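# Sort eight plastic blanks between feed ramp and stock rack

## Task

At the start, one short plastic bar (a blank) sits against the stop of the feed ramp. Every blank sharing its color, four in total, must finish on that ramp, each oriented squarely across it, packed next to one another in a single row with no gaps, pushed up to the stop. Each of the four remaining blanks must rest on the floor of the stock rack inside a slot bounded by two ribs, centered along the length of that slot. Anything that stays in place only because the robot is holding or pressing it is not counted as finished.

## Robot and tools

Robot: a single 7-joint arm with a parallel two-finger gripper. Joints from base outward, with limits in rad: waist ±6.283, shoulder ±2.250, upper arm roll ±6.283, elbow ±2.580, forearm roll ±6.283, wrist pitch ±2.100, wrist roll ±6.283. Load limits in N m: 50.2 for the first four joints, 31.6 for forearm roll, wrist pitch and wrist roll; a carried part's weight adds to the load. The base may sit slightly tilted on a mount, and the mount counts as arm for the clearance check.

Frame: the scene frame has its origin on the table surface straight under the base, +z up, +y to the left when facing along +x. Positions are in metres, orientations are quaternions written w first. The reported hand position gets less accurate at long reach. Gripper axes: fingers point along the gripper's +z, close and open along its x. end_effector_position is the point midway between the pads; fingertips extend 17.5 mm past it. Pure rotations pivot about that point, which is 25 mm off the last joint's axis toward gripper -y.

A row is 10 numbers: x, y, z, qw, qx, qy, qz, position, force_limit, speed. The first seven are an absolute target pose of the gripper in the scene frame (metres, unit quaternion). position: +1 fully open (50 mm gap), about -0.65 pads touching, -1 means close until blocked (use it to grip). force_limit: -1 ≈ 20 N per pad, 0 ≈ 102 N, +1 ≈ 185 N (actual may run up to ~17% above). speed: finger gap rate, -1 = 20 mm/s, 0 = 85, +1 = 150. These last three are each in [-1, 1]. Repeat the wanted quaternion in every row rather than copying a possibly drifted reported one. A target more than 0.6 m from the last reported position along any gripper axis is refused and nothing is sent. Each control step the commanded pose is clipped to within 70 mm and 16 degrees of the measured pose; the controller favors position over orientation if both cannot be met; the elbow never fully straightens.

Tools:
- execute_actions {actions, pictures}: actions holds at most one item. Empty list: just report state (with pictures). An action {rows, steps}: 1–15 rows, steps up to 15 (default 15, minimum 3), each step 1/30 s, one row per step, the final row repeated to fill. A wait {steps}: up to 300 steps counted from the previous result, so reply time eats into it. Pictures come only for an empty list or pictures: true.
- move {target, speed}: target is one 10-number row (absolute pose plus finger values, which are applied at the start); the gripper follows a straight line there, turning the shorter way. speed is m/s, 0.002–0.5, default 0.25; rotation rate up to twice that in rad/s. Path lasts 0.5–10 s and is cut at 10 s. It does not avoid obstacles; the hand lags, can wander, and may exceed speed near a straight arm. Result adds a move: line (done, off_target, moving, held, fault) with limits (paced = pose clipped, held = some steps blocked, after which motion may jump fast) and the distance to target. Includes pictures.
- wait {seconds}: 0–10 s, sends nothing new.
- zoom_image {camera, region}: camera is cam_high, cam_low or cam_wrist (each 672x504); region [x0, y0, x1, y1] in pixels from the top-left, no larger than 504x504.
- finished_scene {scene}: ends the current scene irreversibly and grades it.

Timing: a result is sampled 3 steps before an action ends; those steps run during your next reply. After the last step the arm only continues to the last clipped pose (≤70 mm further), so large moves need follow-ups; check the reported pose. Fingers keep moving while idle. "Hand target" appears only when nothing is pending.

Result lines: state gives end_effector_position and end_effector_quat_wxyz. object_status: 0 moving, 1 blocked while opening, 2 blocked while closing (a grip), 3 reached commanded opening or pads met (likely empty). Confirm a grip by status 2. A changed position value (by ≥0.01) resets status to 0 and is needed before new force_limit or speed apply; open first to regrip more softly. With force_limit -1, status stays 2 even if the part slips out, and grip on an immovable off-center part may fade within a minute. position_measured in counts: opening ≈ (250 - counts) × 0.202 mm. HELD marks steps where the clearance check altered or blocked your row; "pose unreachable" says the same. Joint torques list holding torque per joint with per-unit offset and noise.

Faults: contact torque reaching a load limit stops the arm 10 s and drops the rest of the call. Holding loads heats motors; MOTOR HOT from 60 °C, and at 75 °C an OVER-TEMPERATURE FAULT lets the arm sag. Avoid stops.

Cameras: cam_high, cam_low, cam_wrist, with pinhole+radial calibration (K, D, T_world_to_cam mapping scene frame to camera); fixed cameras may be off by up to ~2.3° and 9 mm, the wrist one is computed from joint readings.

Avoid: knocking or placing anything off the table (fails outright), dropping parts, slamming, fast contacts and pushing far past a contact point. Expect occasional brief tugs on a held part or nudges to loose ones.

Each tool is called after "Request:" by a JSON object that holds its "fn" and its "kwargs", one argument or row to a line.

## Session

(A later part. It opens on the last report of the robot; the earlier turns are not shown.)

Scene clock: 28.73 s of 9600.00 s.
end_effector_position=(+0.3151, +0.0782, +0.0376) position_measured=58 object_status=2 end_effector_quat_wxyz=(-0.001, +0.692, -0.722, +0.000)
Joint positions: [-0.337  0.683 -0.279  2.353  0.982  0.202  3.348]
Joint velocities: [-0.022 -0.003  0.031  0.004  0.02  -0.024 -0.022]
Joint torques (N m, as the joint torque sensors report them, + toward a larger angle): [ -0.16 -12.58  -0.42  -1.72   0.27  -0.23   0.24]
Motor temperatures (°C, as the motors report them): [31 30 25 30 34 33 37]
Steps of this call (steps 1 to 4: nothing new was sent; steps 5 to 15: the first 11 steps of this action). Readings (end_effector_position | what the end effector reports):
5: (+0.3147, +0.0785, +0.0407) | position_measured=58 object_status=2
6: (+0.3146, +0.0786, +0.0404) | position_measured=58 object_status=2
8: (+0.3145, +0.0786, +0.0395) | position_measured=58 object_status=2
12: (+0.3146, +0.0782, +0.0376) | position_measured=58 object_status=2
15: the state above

Request:
{"fn": "execute_actions", "kwargs": {
  "actions": [
    {"rows": [[0.3146,0.0782,0.0376,0,-0.6921,0.7218,0,-1,-0.5,-0.4],[0.3146,0.0782,0.0376,0,-0.6921,0.7218,0,-1,-0.5,-0.4],[0.3146,0.0782,0.0376,0,-0.6921,0.7218,0,0.9,-0.5,-0.3]], "steps": 8}
  ]
}}

Request:
{"fn": "move", "kwargs": {
  "target": [0.3146, 0.0782, 0.073, 0, -0.6921, 0.7218, 0, 0.9, -0.5, -0.3],
  "speed": 0.12
}}

Request:
{"fn": "move", "kwargs": {
  "target": [0.3121, 0.0242, 0.073, 0, -0.6921, 0.7218, 0, 0.9, -0.5, -0.3],
  "speed": 0.15
}}

Scene clock: 29.10 s of 9600.00 s.
end_effector_position=(+0.3148, +0.0782, +0.0377) position_measured=29 object_status=0 end_effector_quat_wxyz=(-0.000, +0.692, -0.722, +0.000)
Joint positions: [-0.335  0.682 -0.282  2.353  0.981  0.204  3.349]
Joint velocities: [ 0.006  0.004 -0.014 -0.002 -0.007  0.01   0.008]
Joint torques (N m, as the joint torque sensors report them, + toward a larger angle): [ -0.37 -14.71  -0.46  -0.89   0.3   -0.05  -0.14]
Motor temperatures (°C, as the motors report them): [31 30 25 30 34 33 37]
Off your previous action's commanded pose: 0.001 m, 0 deg at its last step (step 3 of this call).
Steps of this call (steps 1 to 3: the last 3 steps of your previous action; steps 4 to 6: nothing new was sent; steps 7 to 11: the first 5 steps of this action). Readings (end_effector_position | what the end effector reports):
7: (+0.3152, +0.0782, +0.0377) | position_measured=58 object_status=2
8: (+0.3152, +0.0780, +0.0378) | position_measured=58 object_status=2
10: (+0.3149, +0.0781, +0.0378) | position_measured=40 object_status=0
11: the state above

Scene clock: 30.20 s of 9600.00 s.
end_effector_position=(+0.3143, +0.0786, +0.0727) position_measured=18 object_status=3 end_effector_quat_wxyz=(+0.000, +0.693, -0.721, +0.000)
Joint positions: [-0.183  0.595 -0.485  2.336  0.808  0.361  3.511]
Joint velocities: [ 0.021 -0.003 -0.006 -0.005 -0.013  0.009  0.016]
Joint torques (N m, as the joint torque sensors report them, + toward a larger angle): [ -0.24 -13.48  -1.37  -2.77   0.22  -0.29   0.15]
Motor temperatures (°C, as the motors report them): [31 30 25 30 34 33 37]
Hand target: +0.315, +0.078, +0.073; +0.000, +0.692, -0.722, +0.000
Off your previous action's commanded pose: 0.000 m, 0 deg at its last step (step 3 of this call).
Off the commanded pose: 0.001 m, 0 deg.
Kept back: nothing.
move: done
camera_calibration (this result's frames):
cam_wrist: T_world_to_cam=[[-0.130971, -0.990934, 0.0299488, 0.104766], [-0.988568, 0.132816, 0.0713668, 0.311702], [-0.0746974, -0.0202594, -0.997, 0.261741], [0, 0, 0, 1]] pos_world=[0.341412, 0.0677202, 0.235573]

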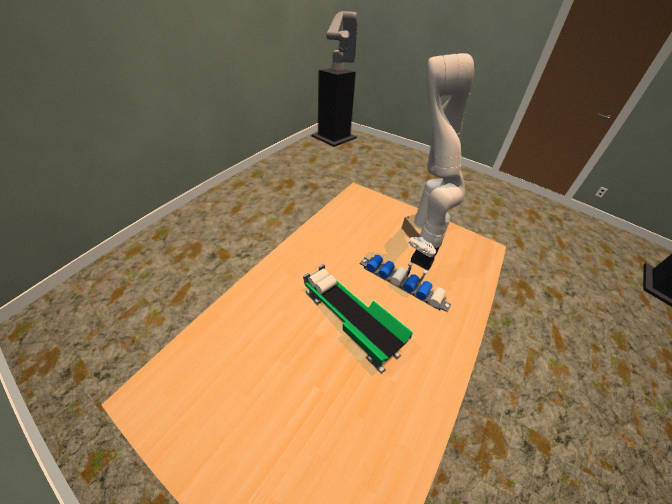

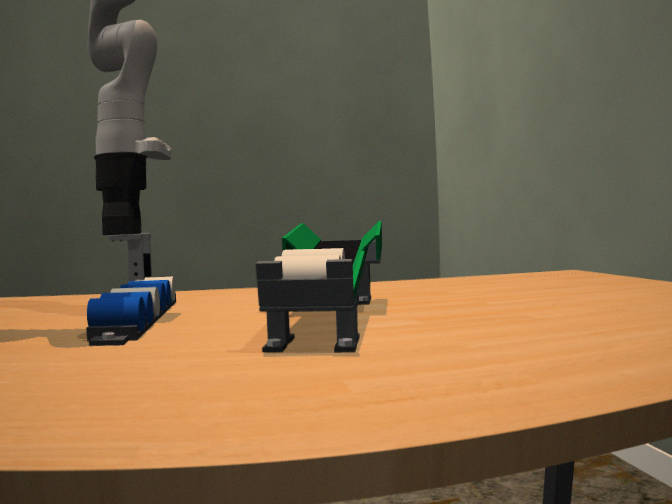

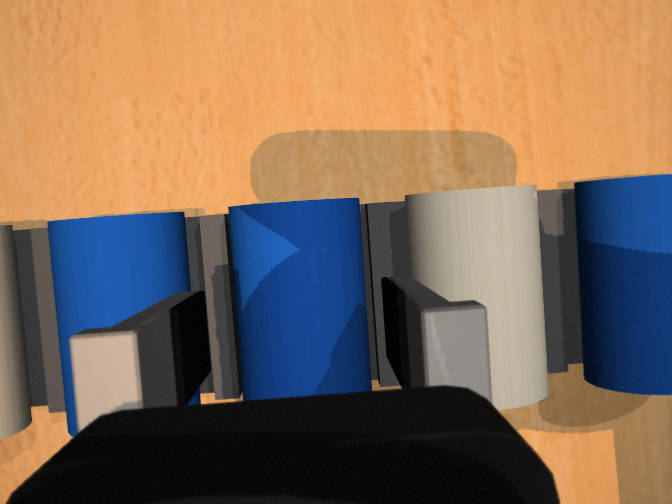

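Scene clock: 31.03 s of 9600.00 s.
end_effector_position=(+0.3118, +0.0248, +0.0730) position_measured=18 object_status=3 end_effector_quat_wxyz=(+0.000, +0.693, -0.721, -0.000)
Joint positions: [-0.008  0.585 -0.479  2.372  0.842  0.336  3.649]
Joint velocities: [ 0.016 -0.    -0.001 -0.001 -0.007  0.002  0.01 ]
Joint torques (N m, as the joint torque sensors report them, + toward a larger angle): [ -0.2  -13.12  -1.36  -2.51  -0.02   0.02   0.07]
Motor temperatures (°C, as the motors report them): [31 30 25 30 34 33 37]
Hand target: +0.312, +0.024, +0.073; +0.000, +0.692, -0.722, -0.000
Off the commanded pose: 0.001 m, 0 deg.
Kept back: nothing.
move: done
camera_calibration (this result's frames):
cam_wrist: T_world_to_cam=[[-0.13123, -0.990908, 0.0296793, 0.0511531], [-0.988489, 0.133066, 0.0719942, 0.316338], [-0.0752889, -0.0198899, -0.996963, 0.260903], [0, 0, 0, 1]] pos_world=[0.339053, 0.0137836, 0.235818]

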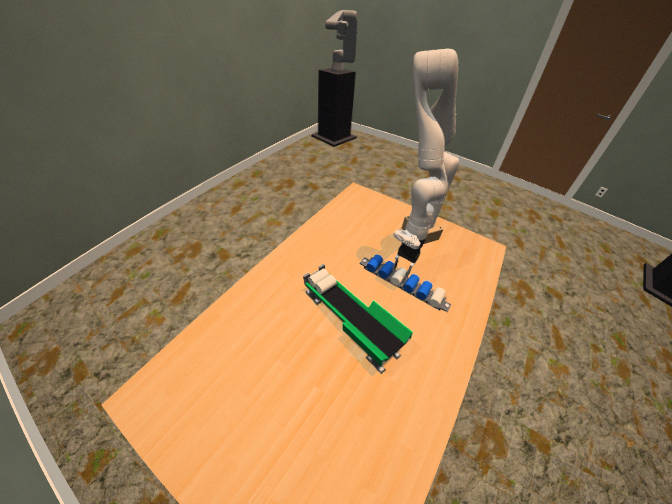

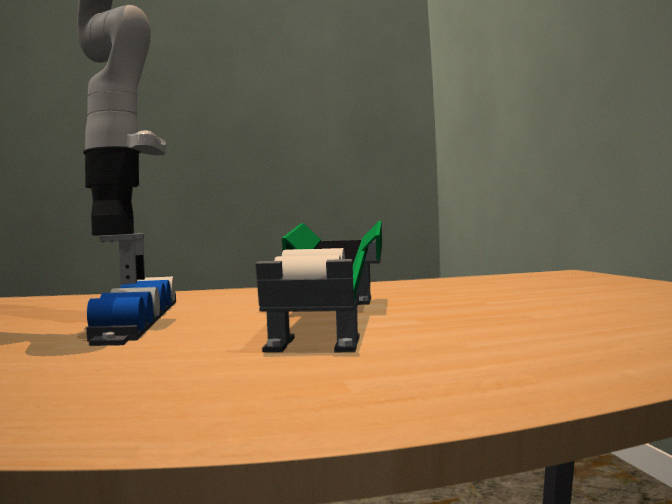

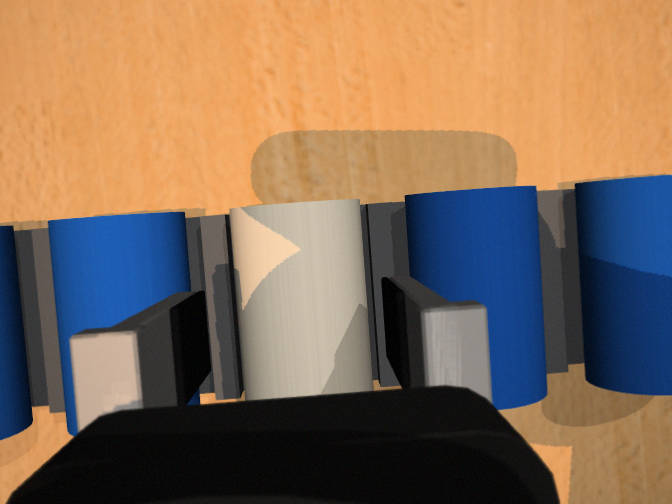

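Request:
{"fn": "move", "kwargs": {
  "target": [0.3121, 0.0241, 0.0374, 0, -0.6921, 0.7218, 0, 0.9, -0.5, -0.3],
  "speed": 0.1
}}

Request:
{"fn": "execute_actions", "kwargs": {
  "actions": [
    {"rows": [[0.3121,0.0241,0.0374,0,-0.6921,0.7218,0,-1,-0.5,-0.4]], "steps": 14}
  ],
  "pictures": true
}}

Scene clock: 32.13 s of 9600.00 s.
end_effector_position=(+0.3124, +0.0236, +0.0378) position_measured=18 object_status=3 end_effector_quat_wxyz=(-0.000, +0.691, -0.723, -0.001)
Joint positions: [-0.184  0.676 -0.241  2.39   1.042  0.162  3.464]
Joint velocities: [-0.06   0.001  0.067  0.014  0.041 -0.049 -0.048]
Joint torques (N m, as the joint torque sensors report them, + toward a larger angle): [ -0.66 -13.73  -0.66  -1.29   0.42  -0.11  -0.06]
Motor temperatures (°C, as the motors report them): [31 30 25 30 34 33 37]
Hand target: +0.312, +0.024, +0.038; -0.000, +0.692, -0.722, -0.000
Off the commanded pose: 0.001 m, 0 deg.
Kept back: nothing.
move: done
camera_calibration (this result's frames):
cam_wrist: T_world_to_cam=[[-0.134761, -0.990468, 0.0285096, 0.0522649], [-0.987985, 0.136509, 0.0724623, 0.319272], [-0.0756634, -0.018402, -0.996964, 0.225901], [0, 0, 0, 1]] pos_world=[0.339571, 0.0123404, 0.20059]

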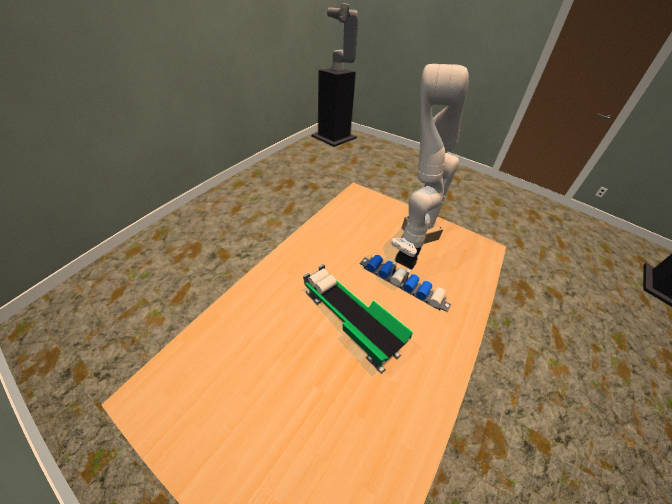

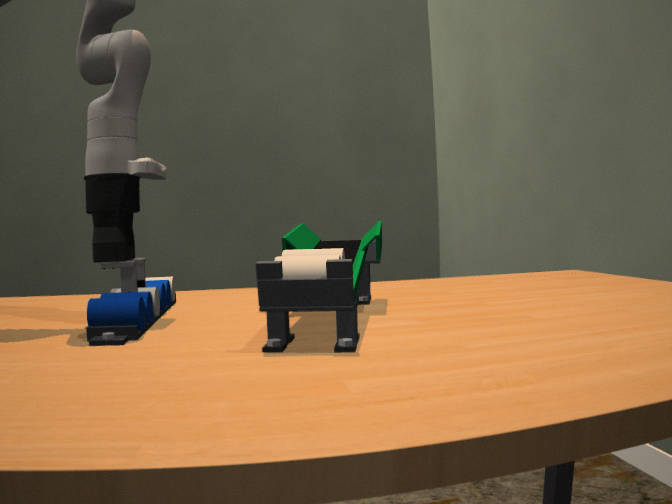

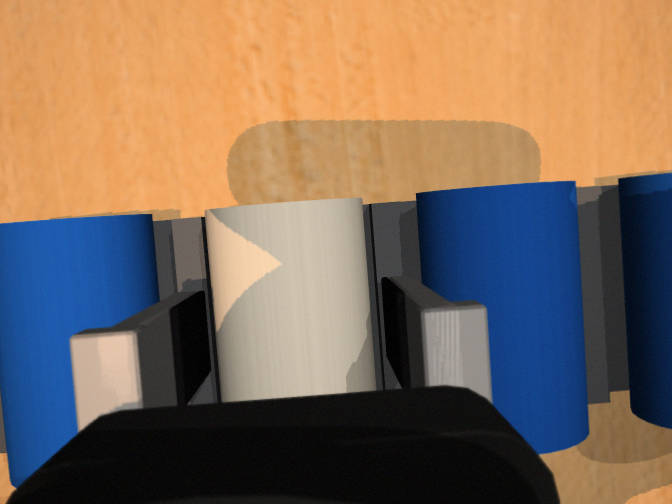

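Scene clock: 32.50 s of 9600.00 s.
end_effector_position=(+0.3122, +0.0239, +0.0375) position_measured=58 object_status=2 end_effector_quat_wxyz=(-0.000, +0.692, -0.722, +0.000)
Joint positions: [-0.194  0.676 -0.231  2.391  1.048  0.156  3.457]
Joint velocities: [-0.004 -0.001  0.002  0.     0.002 -0.002 -0.002]
Joint torques (N m, as the joint torque sensors report them, + toward a larger angle): [ -0.2  -13.86  -0.68  -0.72   0.35  -0.35  -0.22]
Motor temperatures (°C, as the motors report them): [31 30 25 30 34 33 37]
Steps of this call (steps 1 to 11: the first 11 steps of this action). Readings (end_effector_position | what the end effector reports):
1: (+0.3123, +0.0237, +0.0377) | position_measured=25 object_status=0
2: (+0.3122, +0.0238, +0.0376) | position_measured=35 object_status=0
4: (+0.3122, +0.0238, +0.0375) | position_measured=54 object_status=0
8: (+0.3122, +0.0238, +0.0375) | position_measured=58 object_status=0
11: the state above
camera_calibration (this result's frames):
cam_wrist: T_world_to_cam=[[-0.133226, -0.990648, 0.0294635, 0.0520322], [-0.988271, 0.135028, 0.0713255, 0.319251], [-0.0746369, -0.0196155, -0.997018, 0.225325], [0, 0, 0, 1]] pos_world=[0.339256, 0.0128578, 0.200349]

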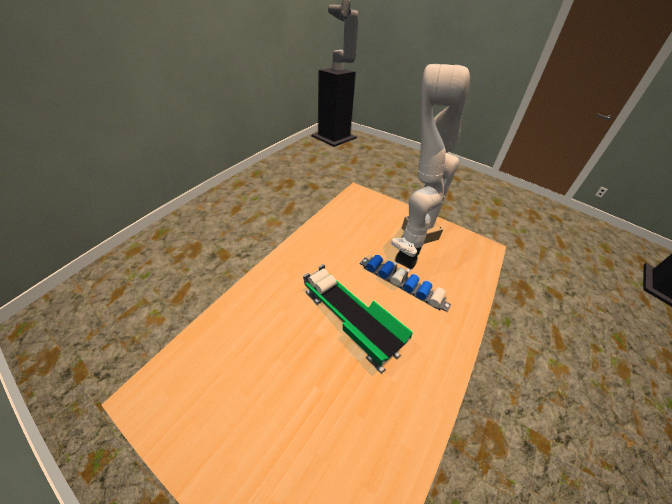

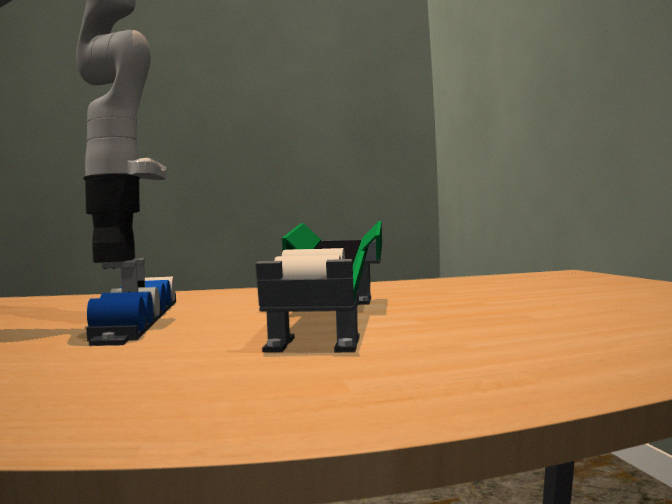

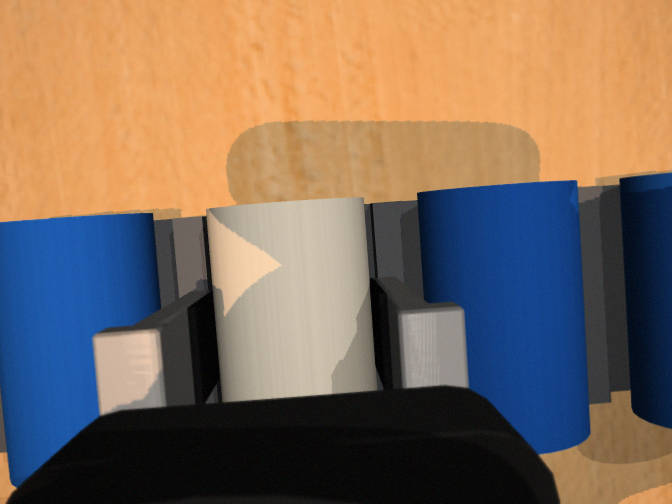

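Request:
{"fn": "move", "kwargs": {
  "target": [0.3121, 0.0241, 0.092, 0, -0.6921, 0.7218, 0, -1, -0.5, -0.4],
  "speed": 0.15
}}

Request:
{"fn": "move", "kwargs": {
  "target": [0.5517, -0.1081, 0.146, 0, -0.5948, 0.8039, 0, -1, -0.5, -0.4],
  "speed": 0.3
}}

Scene clock: 33.70 s of 9600.00 s.
end_effector_position=(+0.3119, +0.0246, +0.0918) position_measured=58 object_status=2 end_effector_quat_wxyz=(+0.000, +0.693, -0.721, +0.001)
Joint positions: [ 0.059  0.536 -0.562  2.359  0.738  0.405  3.746]
Joint velocities: [ 0.024  0.002 -0.003 -0.007 -0.014  0.008  0.02 ]
Joint torques (N m, as the joint torque sensors report them, + toward a larger angle): [ -0.63 -12.45  -1.62  -2.87   0.41  -0.17   0.04]
Motor temperatures (°C, as the motors report them): [31 30 25 30 34 33 37]
Hand target: +0.312, +0.024, +0.092; +0.000, +0.692, -0.722, +0.000
Off your previous action's commanded pose: 0.000 m, 0 deg at its last step (step 3 of this call).
Off the commanded pose: 0.001 m, 0 deg.
Kept back: nothing.
move: done
camera_calibration (this result's frames):
cam_wrist: T_world_to_cam=[[-0.130516, -0.990979, 0.0304487, 0.0501493], [-0.988658, 0.132389, 0.0709057, 0.315258], [-0.0742971, -0.020849, -0.997018, 0.27936], [0, 0, 0, 1]] pos_world=[0.338983, 0.0137845, 0.254646]

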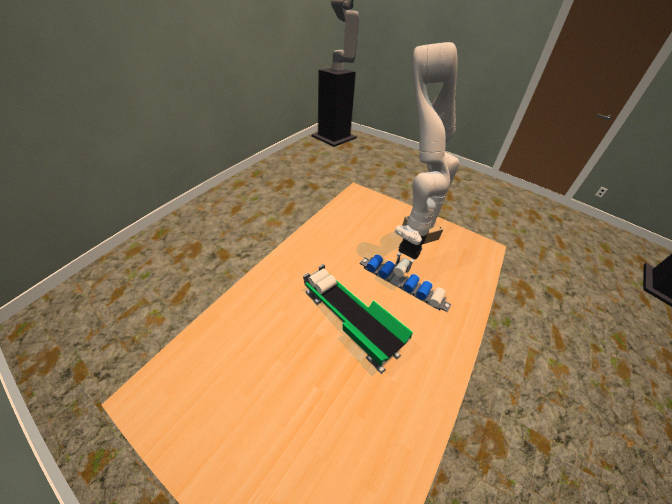

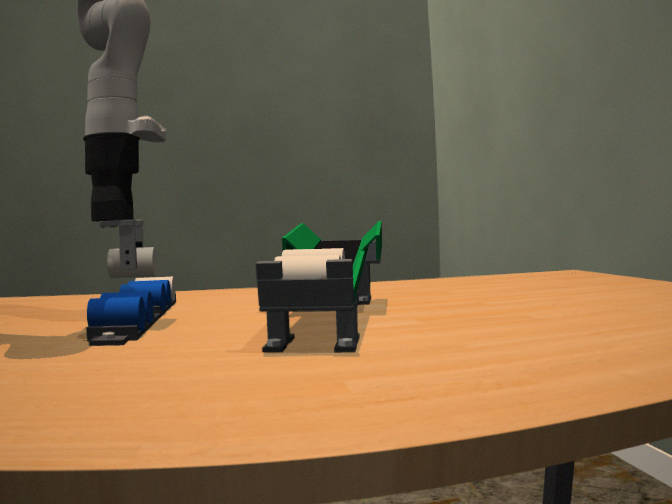

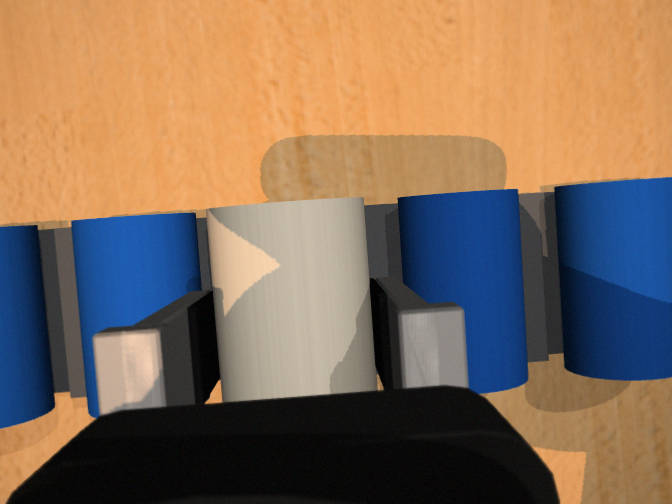

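Scene clock: 35.23 s of 9600.00 s.
end_effector_position=(+0.5516, -0.1083, +0.1469) position_measured=58 object_status=2 end_effector_quat_wxyz=(-0.001, -0.594, +0.804, -0.001)
Joint positions: [ 0.286  0.804 -0.604  1.457  0.488  1.027  4.193]
Joint velocities: [-0.005  0.012 -0.    -0.008 -0.002  0.005  0.002]
Joint torques (N m, as the joint torque sensors report them, + toward a larger angle): [ -0.13 -21.71  -3.66  -7.67   0.13   0.16   0.05]
Motor temperatures (°C, as the motors report them): [31 30 25 30 34 33 37]
Hand target: +0.552, -0.108, +0.146; -0.001, -0.595, +0.804, -0.000
Off the commanded pose: 0.001 m, 0 deg.
Kept back: nothing.
move: done
camera_calibration (this result's frames):
cam_wrist: T_world_to_cam=[[-0.379214, -0.924766, 0.0317098, 0.0922048], [-0.922042, 0.38053, 0.0709655, 0.556013], [-0.077693, -0.00232668, -0.996975, 0.353199], [0, 0, 0, 1]] pos_world=[0.575074, -0.12549, 0.309749]

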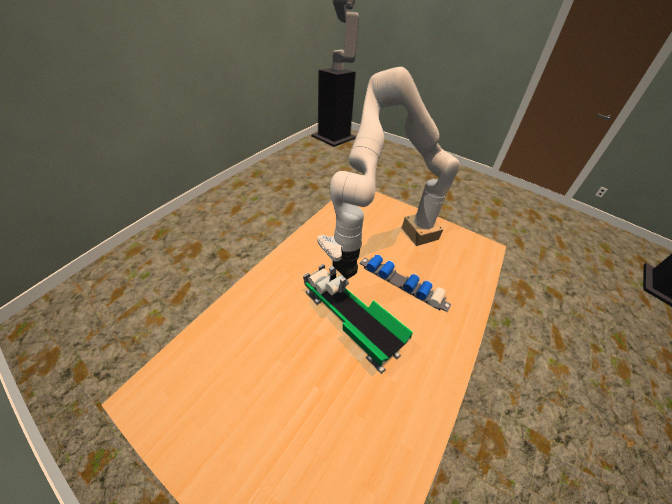

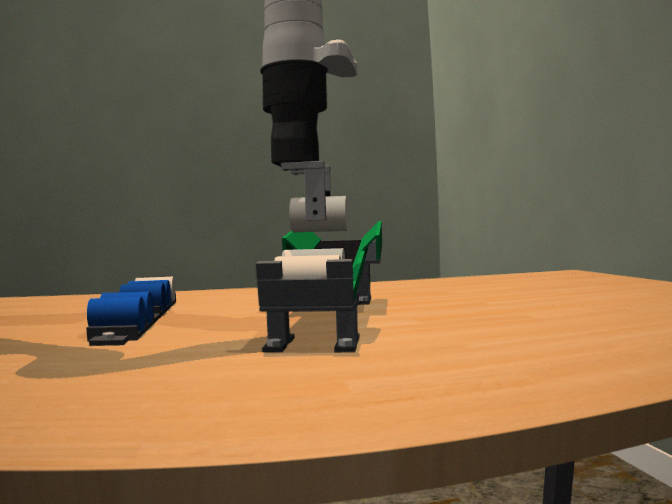

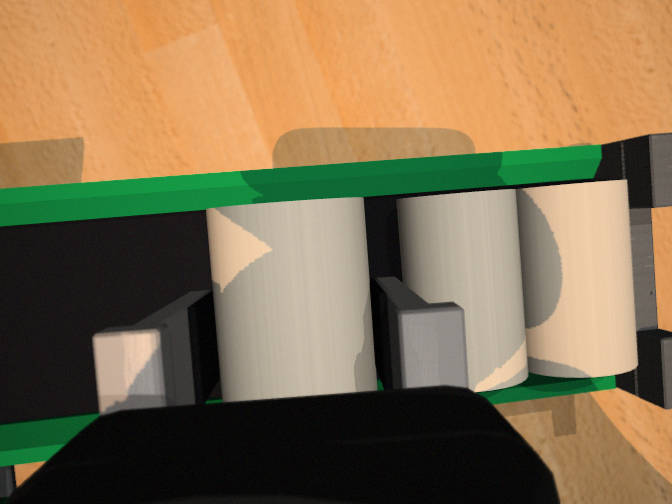

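Request:
{"fn": "move", "kwargs": {
  "target": [0.5515, -0.1081, 0.0964, 0, -0.5948, 0.8039, 0, -1, -0.5, -0.4],
  "speed": 0.09
}}

Scene clock: 36.37 s of 9600.00 s.
end_effector_position=(+0.5516, -0.1082, +0.0966) position_measured=58 object_status=2 end_effector_quat_wxyz=(+0.000, -0.595, +0.804, -0.000)
Joint positions: [ 0.27   0.877 -0.571  1.496  0.534  0.921  4.16 ]
Joint velocities: [-0.002  0.003 -0.    -0.001  0.002 -0.    -0.   ]
Joint torques (N m, as the joint torque sensors report them, + toward a larger angle): [  0.05 -22.34  -3.99  -6.9    0.22   0.06  -0.04]
Motor temperatures (°C, as the motors report them): [31 30 25 30 34 33 37]
Hand target: +0.552, -0.108, +0.096; +0.000, -0.595, +0.804, +0.000
Off the commanded pose: 0.000 m, 0 deg.
Kept back: nothing.
move: done
camera_calibration (this result's frames):
cam_wrist: T_world_to_cam=[[-0.377882, -0.925395, 0.0291443, 0.0933803], [-0.92264, 0.379005, 0.0713514, 0.559662], [-0.0770741, 0.0000727511, -0.997025, 0.302997], [0, 0, 0, 1]] pos_world=[0.575006, -0.125723, 0.259441]

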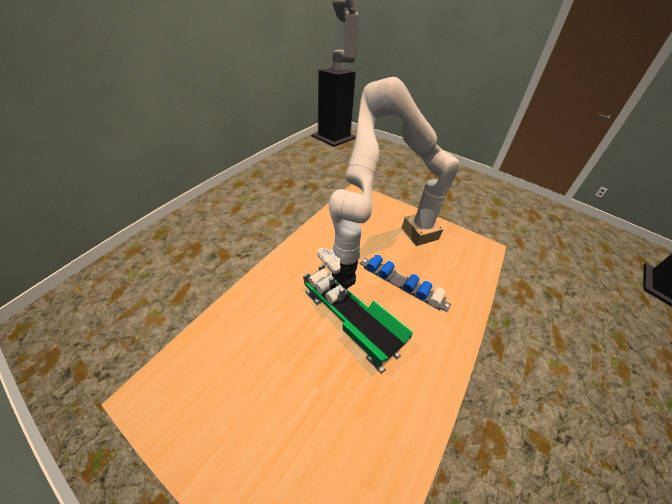

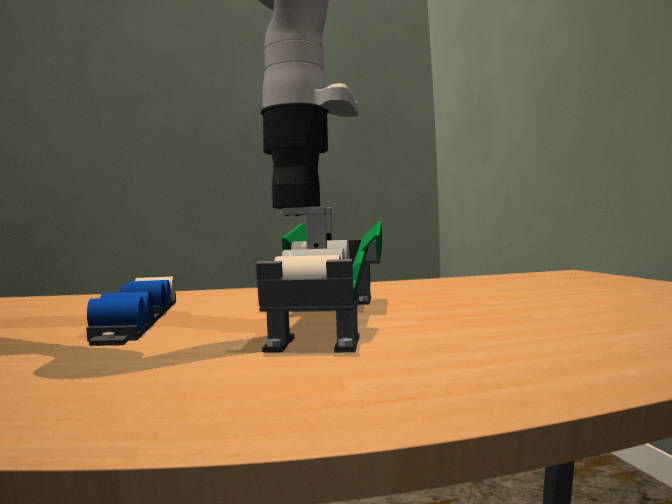

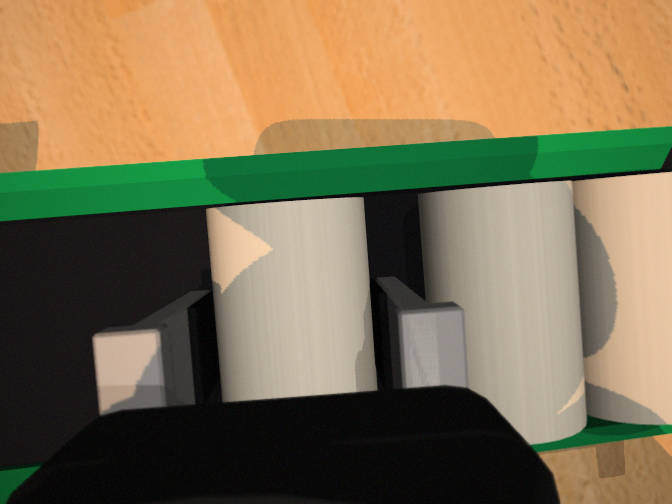

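Request:
{"fn": "execute_actions", "kwargs": {
  "actions": [
    {"rows": [[0.5515,-0.1081,0.0961,0,-0.5948,0.8039,0,-1,-0.5,-0.4],[0.5515,-0.1081,0.0959,0,-0.5948,0.8039,0,-1,-0.5,-0.4],[0.5515,-0.1081,0.0959,0,-0.5948,0.8039,0,-1,-0.5,-0.4],[0.5515,-0.1081,0.0959,0,-0.5948,0.8039,0,1,-0.5,-0.6]], "steps": 11}
  ]
}}

Request:
{"fn": "move", "kwargs": {
  "target": [0.5508, -0.1104, 0.140, 0, -0.5948, 0.8039, 0, 1, -0.5, -0.6],
  "speed": 0.08
}}

Scene clock: 36.77 s of 9600.00 s.
end_effector_position=(+0.5516, -0.1082, +0.0960) position_measured=23 object_status=0 end_effector_quat_wxyz=(+0.000, -0.595, +0.804, -0.000)
Joint positions: [ 0.27   0.878 -0.57   1.496  0.535  0.92   4.159]
Joint velocities: [-0.     0.002  0.001  0.003  0.001 -0.    -0.   ]
Joint torques (N m, as the joint torque sensors report them, + toward a larger angle): [ -0.44 -22.21  -3.5   -6.93   0.2   -0.11  -0.15]
Motor temperatures (°C, as the motors report them): [31 30 25 30 34 33 37]
Steps of this call (steps 1 to 4: nothing new was sent; steps 5 to 12: the first 8 steps of this action). Readings (end_effector_position | what the end effector reports):
5: (+0.5516, -0.1081, +0.0964) | position_measured=58 object_status=2
6: (+0.5516, -0.1081, +0.0963) | position_measured=58 object_status=2
8: (+0.5516, -0.1081, +0.0962) | position_measured=53 object_status=0
12: the state above

Scene clock: 37.97 s of 9600.00 s.
end_effector_position=(+0.5507, -0.1103, +0.1398) position_measured=3 object_status=3 end_effector_quat_wxyz=(-0.000, -0.595, +0.804, +0.000)
Joint positions: [ 0.29   0.813 -0.601  1.465  0.494  1.011  4.194]
Joint velocities: [ 0.002 -0.002  0.    -0.001 -0.001  0.001  0.001]
Joint torques (N m, as the joint torque sensors report them, + toward a larger angle): [ -0.43 -21.86  -3.7   -7.45   0.2   -0.06  -0.17]
Motor temperatures (°C, as the motors report them): [31 30 25 30 34 33 37]
Hand target: +0.551, -0.110, +0.140; -0.000, -0.595, +0.804, -0.000
Off your previous action's commanded pose: 0.000 m, 0 deg at its last step (step 3 of this call).
Off the commanded pose: 0.000 m, 0 deg.
Kept back: nothing.
move: done
camera_calibration (this result's frames):
cam_wrist: T_world_to_cam=[[-0.378377, -0.925181, 0.029507, 0.0900566], [-0.922402, 0.379526, 0.0716504, 0.556469], [-0.0774882, -0.000106433, -0.996993, 0.346272], [0, 0, 0, 1]] pos_world=[0.574196, -0.127839, 0.302703]

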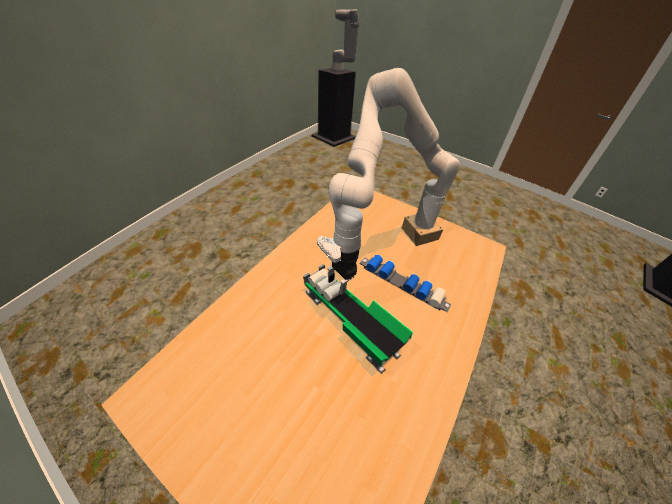

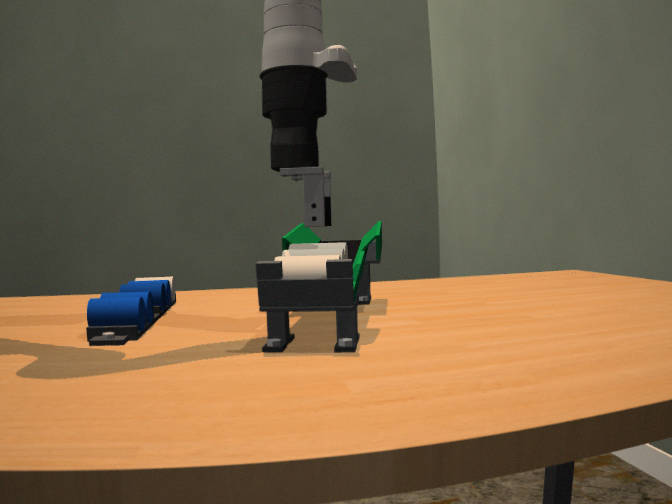

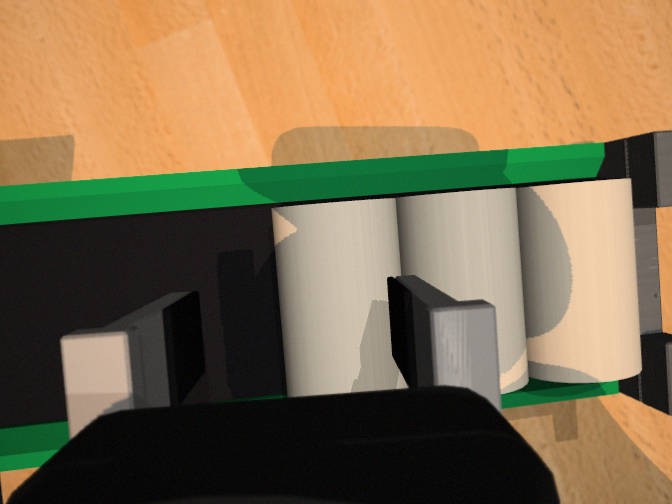

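Request:
{"fn": "move", "kwargs": {
  "target": [0.3196, 0.1863, 0.08, 0, -0.6921, 0.7218, 0, 0.9, -0.5, -0.3],
  "speed": 0.35
}}

Scene clock: 39.90 s of 9600.00 s.
end_effector_position=(+0.3209, +0.1852, +0.0798) position_measured=18 object_status=3 end_effector_quat_wxyz=(-0.002, +0.691, -0.722, +0.000)
Joint positions: [-0.428  0.633 -0.551  2.179  0.706  0.492  3.345]
Joint velocities: [-0.026 -0.002 -0.002  0.003  0.012 -0.001 -0.015]
Joint torques (N m, as the joint torque sensors report them, + toward a larger angle): [ -0.76 -15.2   -2.27  -4.     0.36  -0.36   0.19]
Motor temperatures (°C, as the motors report them): [31 30 25 30 34 33 37]
Hand target: +0.320, +0.186, +0.080; -0.002, +0.692, -0.722, +0.000
Off the commanded pose: 0.002 m, 0 deg.
Kept back: nothing.
move: done
camera_calibration (this result's frames):
cam_wrist: T_world_to_cam=[[-0.134731, -0.990532, 0.026356, 0.212488], [-0.988263, 0.13626, 0.0690559, 0.302979], [-0.0719933, -0.0167426, -0.997265, 0.269945], [0, 0, 0, 1]] pos_world=[0.347486, 0.173711, 0.242683]

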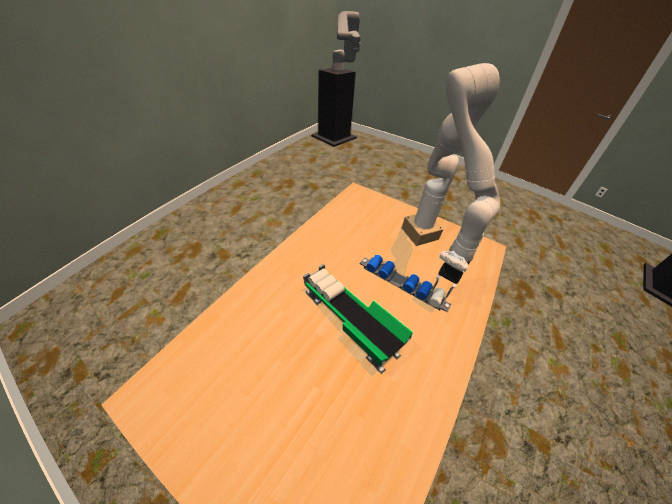

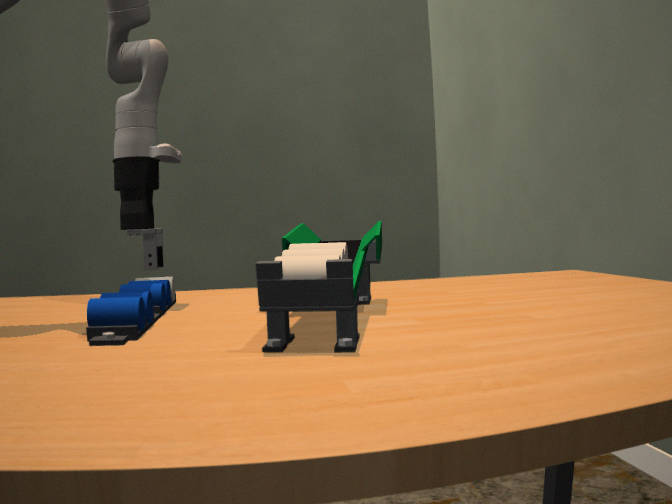

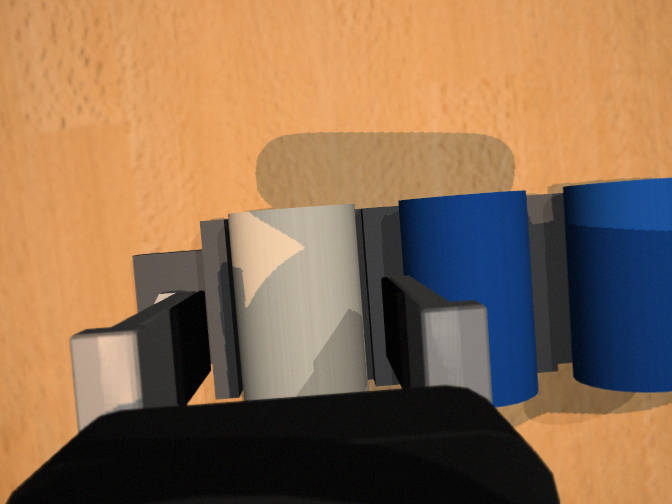

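Request:
{"fn": "move", "kwargs": {
  "target": [0.3197, 0.1862, 0.0376, 0, -0.6921, 0.7218, 0, 0.9, -0.5, -0.3],
  "speed": 0.1
}}

Request:
{"fn": "execute_actions", "kwargs": {
  "actions": [
    {"rows": [[0.3197,0.1862,0.0376,0,-0.6921,0.7218,0,-1,-0.5,-0.4]], "steps": 14}
  ],
  "pictures": true
}}

Scene clock: 40.97 s of 9600.00 s.
end_effector_position=(+0.3200, +0.1861, +0.0379) position_measured=18 object_status=3 end_effector_quat_wxyz=(-0.000, +0.692, -0.722, -0.000)
Joint positions: [-0.53   0.728 -0.419  2.194  0.836  0.367  3.224]
Joint velocities: [-0.01   0.005  0.002  0.001  0.004 -0.004 -0.006]
Joint torques (N m, as the joint torque sensors report them, + toward a larger angle): [ -0.01 -15.92  -2.1   -2.24   0.03  -0.33  -0.2 ]
Motor temperatures (°C, as the motors report them): [31 30 25 30 34 33 37]
Hand target: +0.320, +0.186, +0.038; -0.000, +0.692, -0.722, -0.000
Off the commanded pose: 0.000 m, 0 deg.
Kept back: nothing.
move: done
camera_calibration (this result's frames):
cam_wrist: T_world_to_cam=[[-0.133478, -0.990635, 0.0287368, 0.213821], [-0.988232, 0.135228, 0.0714866, 0.305036], [-0.0747032, -0.0188568, -0.997028, 0.229405], [0, 0, 0, 1]] pos_world=[0.347124, 0.174895, 0.200773]

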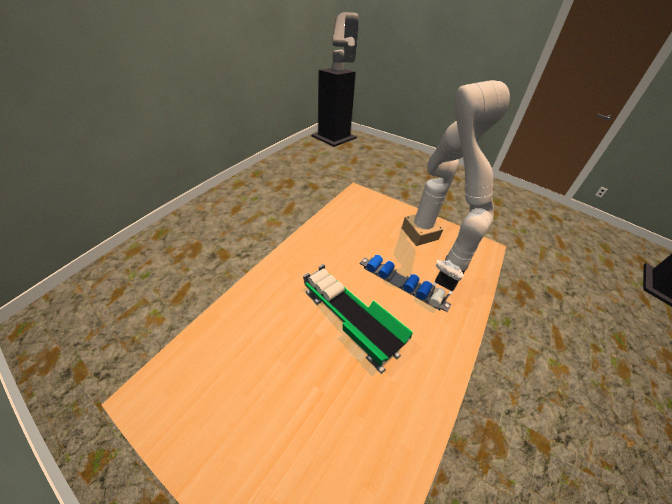

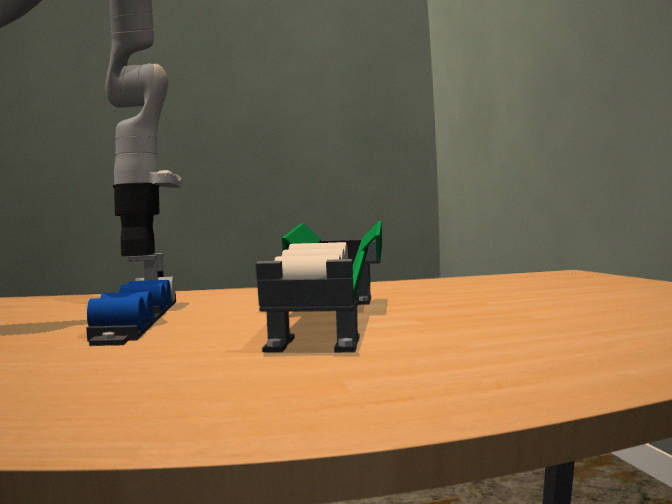

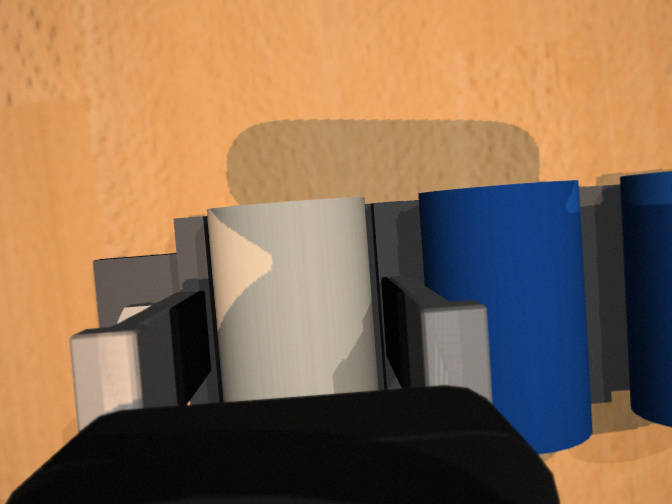

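Scene clock: 41.33 s of 9600.00 s.
end_effector_position=(+0.3198, +0.1862, +0.0377) position_measured=58 object_status=2 end_effector_quat_wxyz=(-0.000, +0.692, -0.722, +0.000)
Joint positions: [-0.532  0.728 -0.417  2.194  0.837  0.366  3.223]
Joint velocities: [-0.    -0.     0.    -0.     0.001  0.    -0.   ]
Joint torques (N m, as the joint torque sensors report them, + toward a larger angle): [ -0.48 -15.9   -1.95  -2.4    0.09  -0.15   0.15]
Motor temperatures (°C, as the motors report them): [31 30 25 30 34 33 37]
Steps of this call (steps 1 to 11: the first 11 steps of this action). Readings (end_effector_position | what the end effector reports):
1: (+0.3199, +0.1861, +0.0378) | position_measured=25 object_status=0
2: (+0.3199, +0.1862, +0.0378) | position_measured=35 object_status=0
4: (+0.3198, +0.1861, +0.0377) | position_measured=54 object_status=0
8: (+0.3198, +0.1862, +0.0377) | position_measured=58 object_status=0
11: the state above
camera_calibration (this result's frames):
cam_wrist: T_world_to_cam=[[-0.132876, -0.990699, 0.0293211, 0.213682], [-0.988321, 0.134668, 0.0713193, 0.30493], [-0.0746046, -0.019502, -0.997022, 0.229234], [0, 0, 0, 1]] pos_world=[0.346863, 0.175101, 0.200538]

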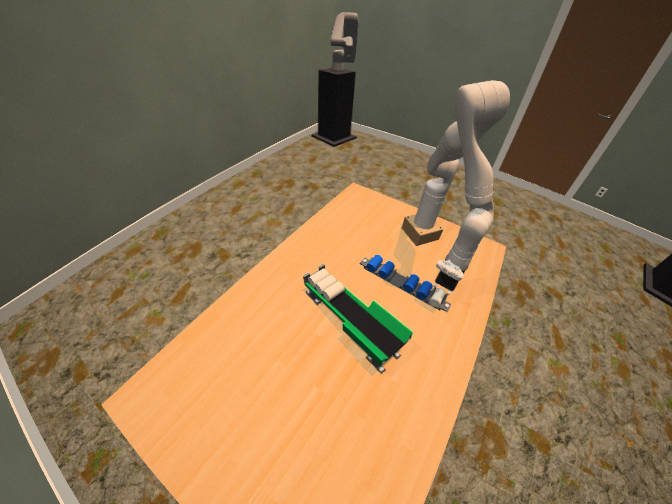

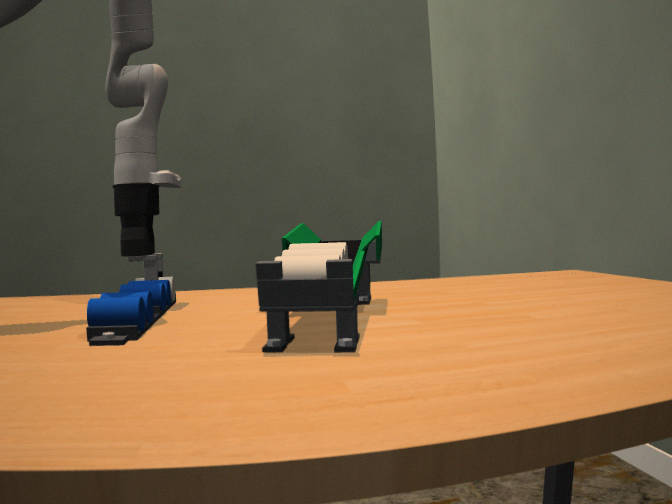

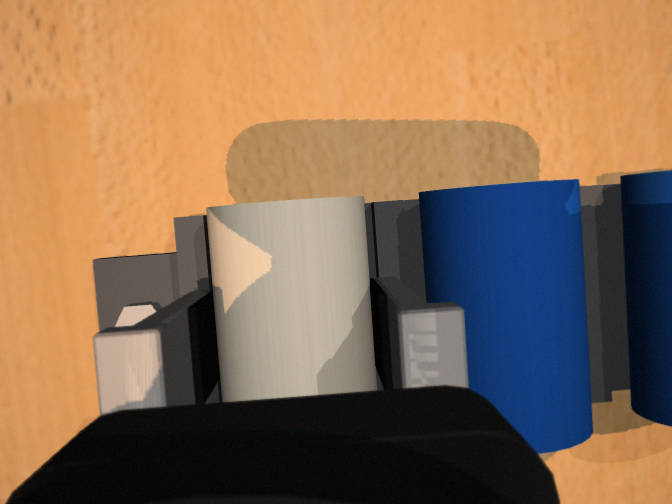

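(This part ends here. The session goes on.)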